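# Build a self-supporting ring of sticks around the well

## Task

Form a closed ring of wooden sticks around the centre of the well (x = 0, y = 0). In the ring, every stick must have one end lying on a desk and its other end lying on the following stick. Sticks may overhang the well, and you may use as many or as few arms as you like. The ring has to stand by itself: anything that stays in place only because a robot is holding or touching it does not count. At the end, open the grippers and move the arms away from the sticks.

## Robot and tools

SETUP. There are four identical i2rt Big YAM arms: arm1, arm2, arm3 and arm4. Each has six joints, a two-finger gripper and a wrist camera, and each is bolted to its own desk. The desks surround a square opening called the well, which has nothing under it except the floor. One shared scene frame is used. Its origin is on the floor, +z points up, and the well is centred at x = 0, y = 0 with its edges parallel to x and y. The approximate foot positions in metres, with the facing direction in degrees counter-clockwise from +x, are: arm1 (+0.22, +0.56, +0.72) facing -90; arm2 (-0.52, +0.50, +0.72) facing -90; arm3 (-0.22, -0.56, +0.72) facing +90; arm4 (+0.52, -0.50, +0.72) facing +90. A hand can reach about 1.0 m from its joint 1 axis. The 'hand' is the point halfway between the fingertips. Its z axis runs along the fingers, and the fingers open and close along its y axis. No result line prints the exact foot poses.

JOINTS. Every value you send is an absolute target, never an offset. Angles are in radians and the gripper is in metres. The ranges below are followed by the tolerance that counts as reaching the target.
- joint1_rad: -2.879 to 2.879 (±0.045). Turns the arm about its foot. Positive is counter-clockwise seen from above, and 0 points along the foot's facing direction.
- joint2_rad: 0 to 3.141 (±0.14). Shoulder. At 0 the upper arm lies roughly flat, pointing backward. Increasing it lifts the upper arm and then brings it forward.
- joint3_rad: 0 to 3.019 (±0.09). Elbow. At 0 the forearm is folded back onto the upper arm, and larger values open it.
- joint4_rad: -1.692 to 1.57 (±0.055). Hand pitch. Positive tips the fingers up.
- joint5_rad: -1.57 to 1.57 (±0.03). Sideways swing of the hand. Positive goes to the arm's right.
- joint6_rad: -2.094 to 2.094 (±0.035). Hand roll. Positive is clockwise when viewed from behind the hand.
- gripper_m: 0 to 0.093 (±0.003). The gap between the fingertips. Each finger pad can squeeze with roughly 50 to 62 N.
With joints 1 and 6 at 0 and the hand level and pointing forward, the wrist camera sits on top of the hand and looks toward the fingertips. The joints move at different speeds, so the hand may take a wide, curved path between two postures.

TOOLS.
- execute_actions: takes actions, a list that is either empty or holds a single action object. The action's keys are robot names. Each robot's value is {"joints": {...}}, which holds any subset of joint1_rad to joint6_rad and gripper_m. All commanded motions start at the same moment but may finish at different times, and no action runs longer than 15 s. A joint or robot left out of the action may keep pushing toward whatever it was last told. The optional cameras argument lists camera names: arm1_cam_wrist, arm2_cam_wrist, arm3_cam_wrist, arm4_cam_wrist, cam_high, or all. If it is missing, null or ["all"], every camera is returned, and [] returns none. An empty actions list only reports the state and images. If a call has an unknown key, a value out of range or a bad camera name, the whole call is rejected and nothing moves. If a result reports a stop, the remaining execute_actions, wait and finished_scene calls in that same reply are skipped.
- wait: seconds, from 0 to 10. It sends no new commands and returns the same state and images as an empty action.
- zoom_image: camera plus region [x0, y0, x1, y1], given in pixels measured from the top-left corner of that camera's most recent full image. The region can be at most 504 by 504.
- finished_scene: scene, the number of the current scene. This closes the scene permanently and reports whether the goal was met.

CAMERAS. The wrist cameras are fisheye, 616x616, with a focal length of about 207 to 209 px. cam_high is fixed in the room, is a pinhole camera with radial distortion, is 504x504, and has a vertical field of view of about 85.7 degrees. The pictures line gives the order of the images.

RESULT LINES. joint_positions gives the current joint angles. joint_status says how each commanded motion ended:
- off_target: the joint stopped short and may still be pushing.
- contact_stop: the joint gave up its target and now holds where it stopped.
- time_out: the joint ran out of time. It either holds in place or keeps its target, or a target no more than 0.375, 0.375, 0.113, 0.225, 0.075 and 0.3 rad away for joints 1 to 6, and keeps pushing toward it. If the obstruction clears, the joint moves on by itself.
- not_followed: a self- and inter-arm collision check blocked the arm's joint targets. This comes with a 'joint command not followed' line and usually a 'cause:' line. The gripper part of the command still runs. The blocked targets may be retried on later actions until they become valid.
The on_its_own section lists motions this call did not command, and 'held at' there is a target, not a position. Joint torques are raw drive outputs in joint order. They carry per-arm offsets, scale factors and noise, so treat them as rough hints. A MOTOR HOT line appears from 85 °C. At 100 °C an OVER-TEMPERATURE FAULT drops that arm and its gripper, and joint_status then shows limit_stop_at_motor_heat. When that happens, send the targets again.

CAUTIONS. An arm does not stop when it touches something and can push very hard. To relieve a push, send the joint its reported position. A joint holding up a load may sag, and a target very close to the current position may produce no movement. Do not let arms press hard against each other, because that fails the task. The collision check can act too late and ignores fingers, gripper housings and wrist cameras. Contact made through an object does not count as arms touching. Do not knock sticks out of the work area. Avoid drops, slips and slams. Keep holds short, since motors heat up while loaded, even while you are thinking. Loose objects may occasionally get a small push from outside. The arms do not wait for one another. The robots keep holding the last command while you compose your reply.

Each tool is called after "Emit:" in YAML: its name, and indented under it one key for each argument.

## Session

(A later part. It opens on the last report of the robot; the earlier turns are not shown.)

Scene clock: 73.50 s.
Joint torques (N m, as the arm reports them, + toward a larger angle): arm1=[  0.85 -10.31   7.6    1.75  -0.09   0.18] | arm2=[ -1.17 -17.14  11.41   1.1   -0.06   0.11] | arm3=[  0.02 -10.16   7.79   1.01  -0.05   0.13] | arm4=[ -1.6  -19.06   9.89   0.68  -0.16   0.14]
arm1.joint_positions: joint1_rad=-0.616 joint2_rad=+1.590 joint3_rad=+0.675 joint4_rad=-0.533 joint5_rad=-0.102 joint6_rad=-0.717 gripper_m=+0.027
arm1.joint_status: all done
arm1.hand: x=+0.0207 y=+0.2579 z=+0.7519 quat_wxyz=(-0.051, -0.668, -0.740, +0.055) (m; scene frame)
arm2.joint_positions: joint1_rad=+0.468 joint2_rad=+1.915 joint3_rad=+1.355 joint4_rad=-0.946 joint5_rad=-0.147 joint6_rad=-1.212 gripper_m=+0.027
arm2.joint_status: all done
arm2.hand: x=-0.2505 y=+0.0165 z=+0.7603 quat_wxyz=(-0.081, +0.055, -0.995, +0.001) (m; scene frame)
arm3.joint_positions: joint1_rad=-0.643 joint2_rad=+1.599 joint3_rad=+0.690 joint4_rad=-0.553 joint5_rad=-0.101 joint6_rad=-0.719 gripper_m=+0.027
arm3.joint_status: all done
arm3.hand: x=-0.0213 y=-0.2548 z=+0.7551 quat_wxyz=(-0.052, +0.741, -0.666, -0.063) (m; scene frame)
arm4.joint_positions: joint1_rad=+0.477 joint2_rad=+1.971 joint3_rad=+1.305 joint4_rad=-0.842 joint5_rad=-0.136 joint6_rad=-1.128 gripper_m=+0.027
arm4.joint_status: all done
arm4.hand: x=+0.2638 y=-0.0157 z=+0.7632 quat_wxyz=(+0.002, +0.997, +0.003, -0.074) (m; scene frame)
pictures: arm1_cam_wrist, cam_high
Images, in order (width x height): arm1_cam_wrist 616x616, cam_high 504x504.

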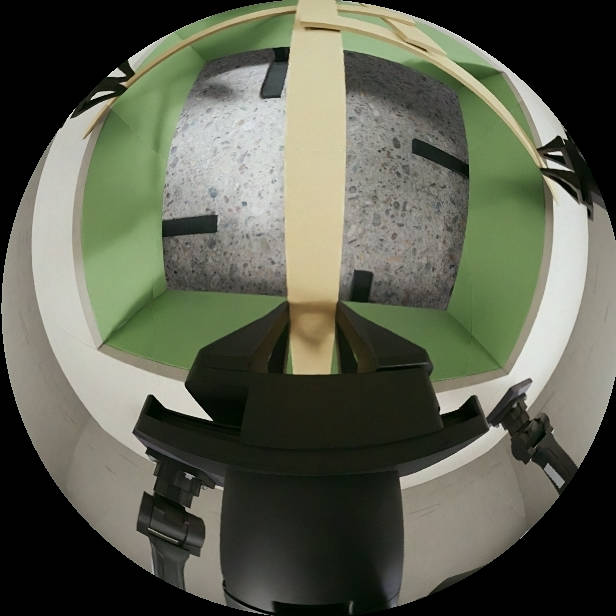

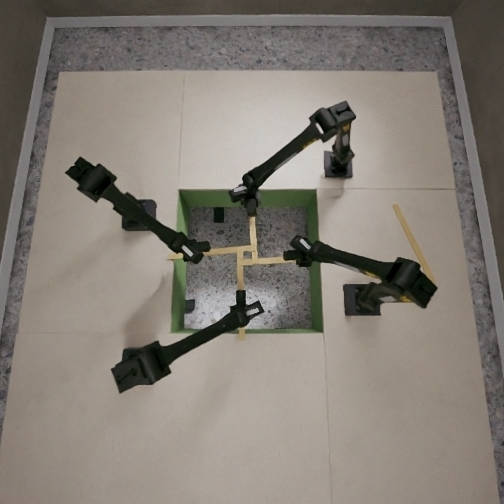

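Emit:
execute_actions:
  actions:
    - {"arm1":{"joints":{"gripper_m":0.06}},"arm2":{"joints":{"gripper_m":0.06}},"arm3":{"joints":{"gripper_m":0.06}},"arm4":{"joints":{"gripper_m":0.06}}}
  cameras: []

Emit:
execute_actions:
  actions:
    - {"arm1":{"joints":{"joint2_rad":0.9,"joint4_rad":-0.9}},"arm2":{"joints":{"joint2_rad":1.25,"joint4_rad":-1.2}},"arm3":{"joints":{"joint2_rad":0.9,"joint4_rad":-0.9}},"arm4":{"joints":{"joint2_rad":1.3,"joint4_rad":-1.1}}}
  cameras: ["cam_high"]

Emit:
zoom_image:
  camera: "cam_high"
  region: [150, 165, 350, 365]

Scene clock: 79.87 s.
Joint torques (N m, as the arm reports them, + toward a larger angle): arm1=[  0.94 -10.32   7.55   1.68  -0.09   0.18] | arm2=[ -0.88 -16.99  11.42   1.07  -0.06   0.09] | arm3=[  0.03 -10.38   7.78   1.01  -0.05   0.11] | arm4=[ -1.64 -18.51   9.75   0.72  -0.16   0.07]
arm1.joint_positions: joint1_rad=-0.616 joint2_rad=+1.590 joint3_rad=+0.675 joint4_rad=-0.532 joint5_rad=-0.102 joint6_rad=-0.717 gripper_m=+0.060
arm1.joint_status: all done
arm1.hand: x=+0.0204 y=+0.2575 z=+0.7520 quat_wxyz=(-0.051, -0.668, -0.740, +0.056) (m; scene frame)
arm2.joint_positions: joint1_rad=+0.468 joint2_rad=+1.915 joint3_rad=+1.355 joint4_rad=-0.946 joint5_rad=-0.147 joint6_rad=-1.212 gripper_m=+0.060
arm2.joint_status: all done
arm2.hand: x=-0.2505 y=+0.0165 z=+0.7603 quat_wxyz=(-0.081, +0.055, -0.995, +0.001) (m; scene frame)
arm3.joint_positions: joint1_rad=-0.643 joint2_rad=+1.599 joint3_rad=+0.690 joint4_rad=-0.553 joint5_rad=-0.101 joint6_rad=-0.718 gripper_m=+0.060
arm3.joint_status: all done
arm3.hand: x=-0.0212 y=-0.2546 z=+0.7552 quat_wxyz=(-0.053, +0.741, -0.667, -0.063) (m; scene frame)
arm4.joint_positions: joint1_rad=+0.477 joint2_rad=+1.971 joint3_rad=+1.305 joint4_rad=-0.842 joint5_rad=-0.136 joint6_rad=-1.128 gripper_m=+0.060
arm4.joint_status: all done
arm4.hand: x=+0.2638 y=-0.0157 z=+0.7632 quat_wxyz=(+0.002, +0.997, +0.003, -0.074) (m; scene frame)
pictures: none
No camera images: the call's "cameras" was empty. Leave "cameras" out to get every camera's image.

Scene clock: 81.37 s.
Joint torques (N m, as the arm reports them, + toward a larger angle): arm1=[ 1.06 -3.87 11.15  0.58 -0.08  0.2 ] | arm2=[-1.1  -7.88 12.12  0.64 -0.02  0.14] | arm3=[-0.15 -2.07 11.37  0.68 -0.01  0.15] | arm4=[ -1.55 -10.41  12.3    0.54  -0.13   0.12]
arm1.joint_positions: joint1_rad=-0.616 joint2_rad=+0.901 joint3_rad=+0.675 joint4_rad=-0.880 joint5_rad=-0.102 joint6_rad=-0.717 gripper_m=+0.060
arm1.joint_status: all done
arm1.hand: x=+0.0447 y=+0.2870 z=+0.9549 quat_wxyz=(-0.070, -0.645, -0.728, +0.223) (m; scene frame)
arm2.joint_positions: joint1_rad=+0.468 joint2_rad=+1.231 joint3_rad=+1.375 joint4_rad=-1.184 joint5_rad=-0.147 joint6_rad=-1.212 gripper_m=+0.060
arm2.joint_status: all done
arm2.hand: x=-0.2922 y=+0.0992 z=+1.0969 quat_wxyz=(-0.170, +0.070, -0.960, +0.212) (m; scene frame)
arm3.joint_positions: joint1_rad=-0.643 joint2_rad=+0.895 joint3_rad=+0.690 joint4_rad=-0.891 joint5_rad=-0.101 joint6_rad=-0.718 gripper_m=+0.060
arm3.joint_status: all done
arm3.hand: x=-0.0422 y=-0.2888 z=+0.9656 quat_wxyz=(-0.232, +0.726, -0.642, -0.083) (m; scene frame)
arm4.joint_positions: joint1_rad=+0.477 joint2_rad=+1.287 joint3_rad=+1.313 joint4_rad=-1.087 joint5_rad=-0.136 joint6_rad=-1.128 gripper_m=+0.060
arm4.joint_status: all done
arm4.hand: x=+0.2914 y=-0.0742 z=+1.0999 quat_wxyz=(-0.198, +0.966, +0.018, -0.166) (m; scene frame)
pictures: cam_high
Images, in order (width x height): cam_high 504x504.

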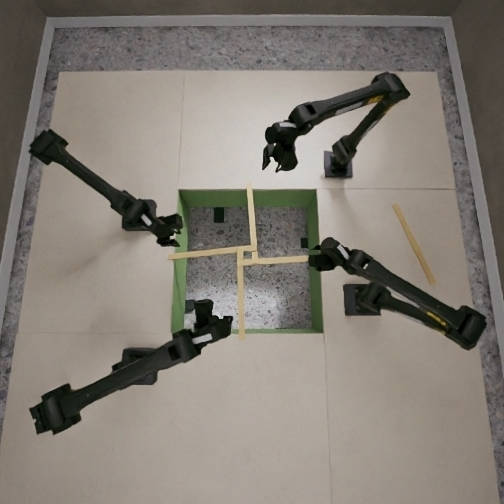

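Region (150, 165, 350, 365) of cam_high's 504x504 image, scaled by 2.520, with more detail than that image has.

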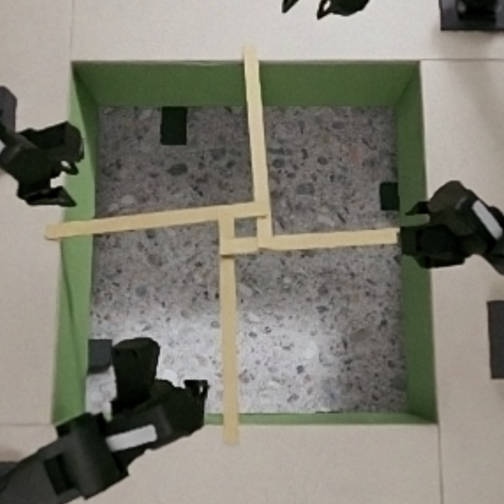

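Emit:
finished_scene:
  scene: 2

The scene is finished: the task was done.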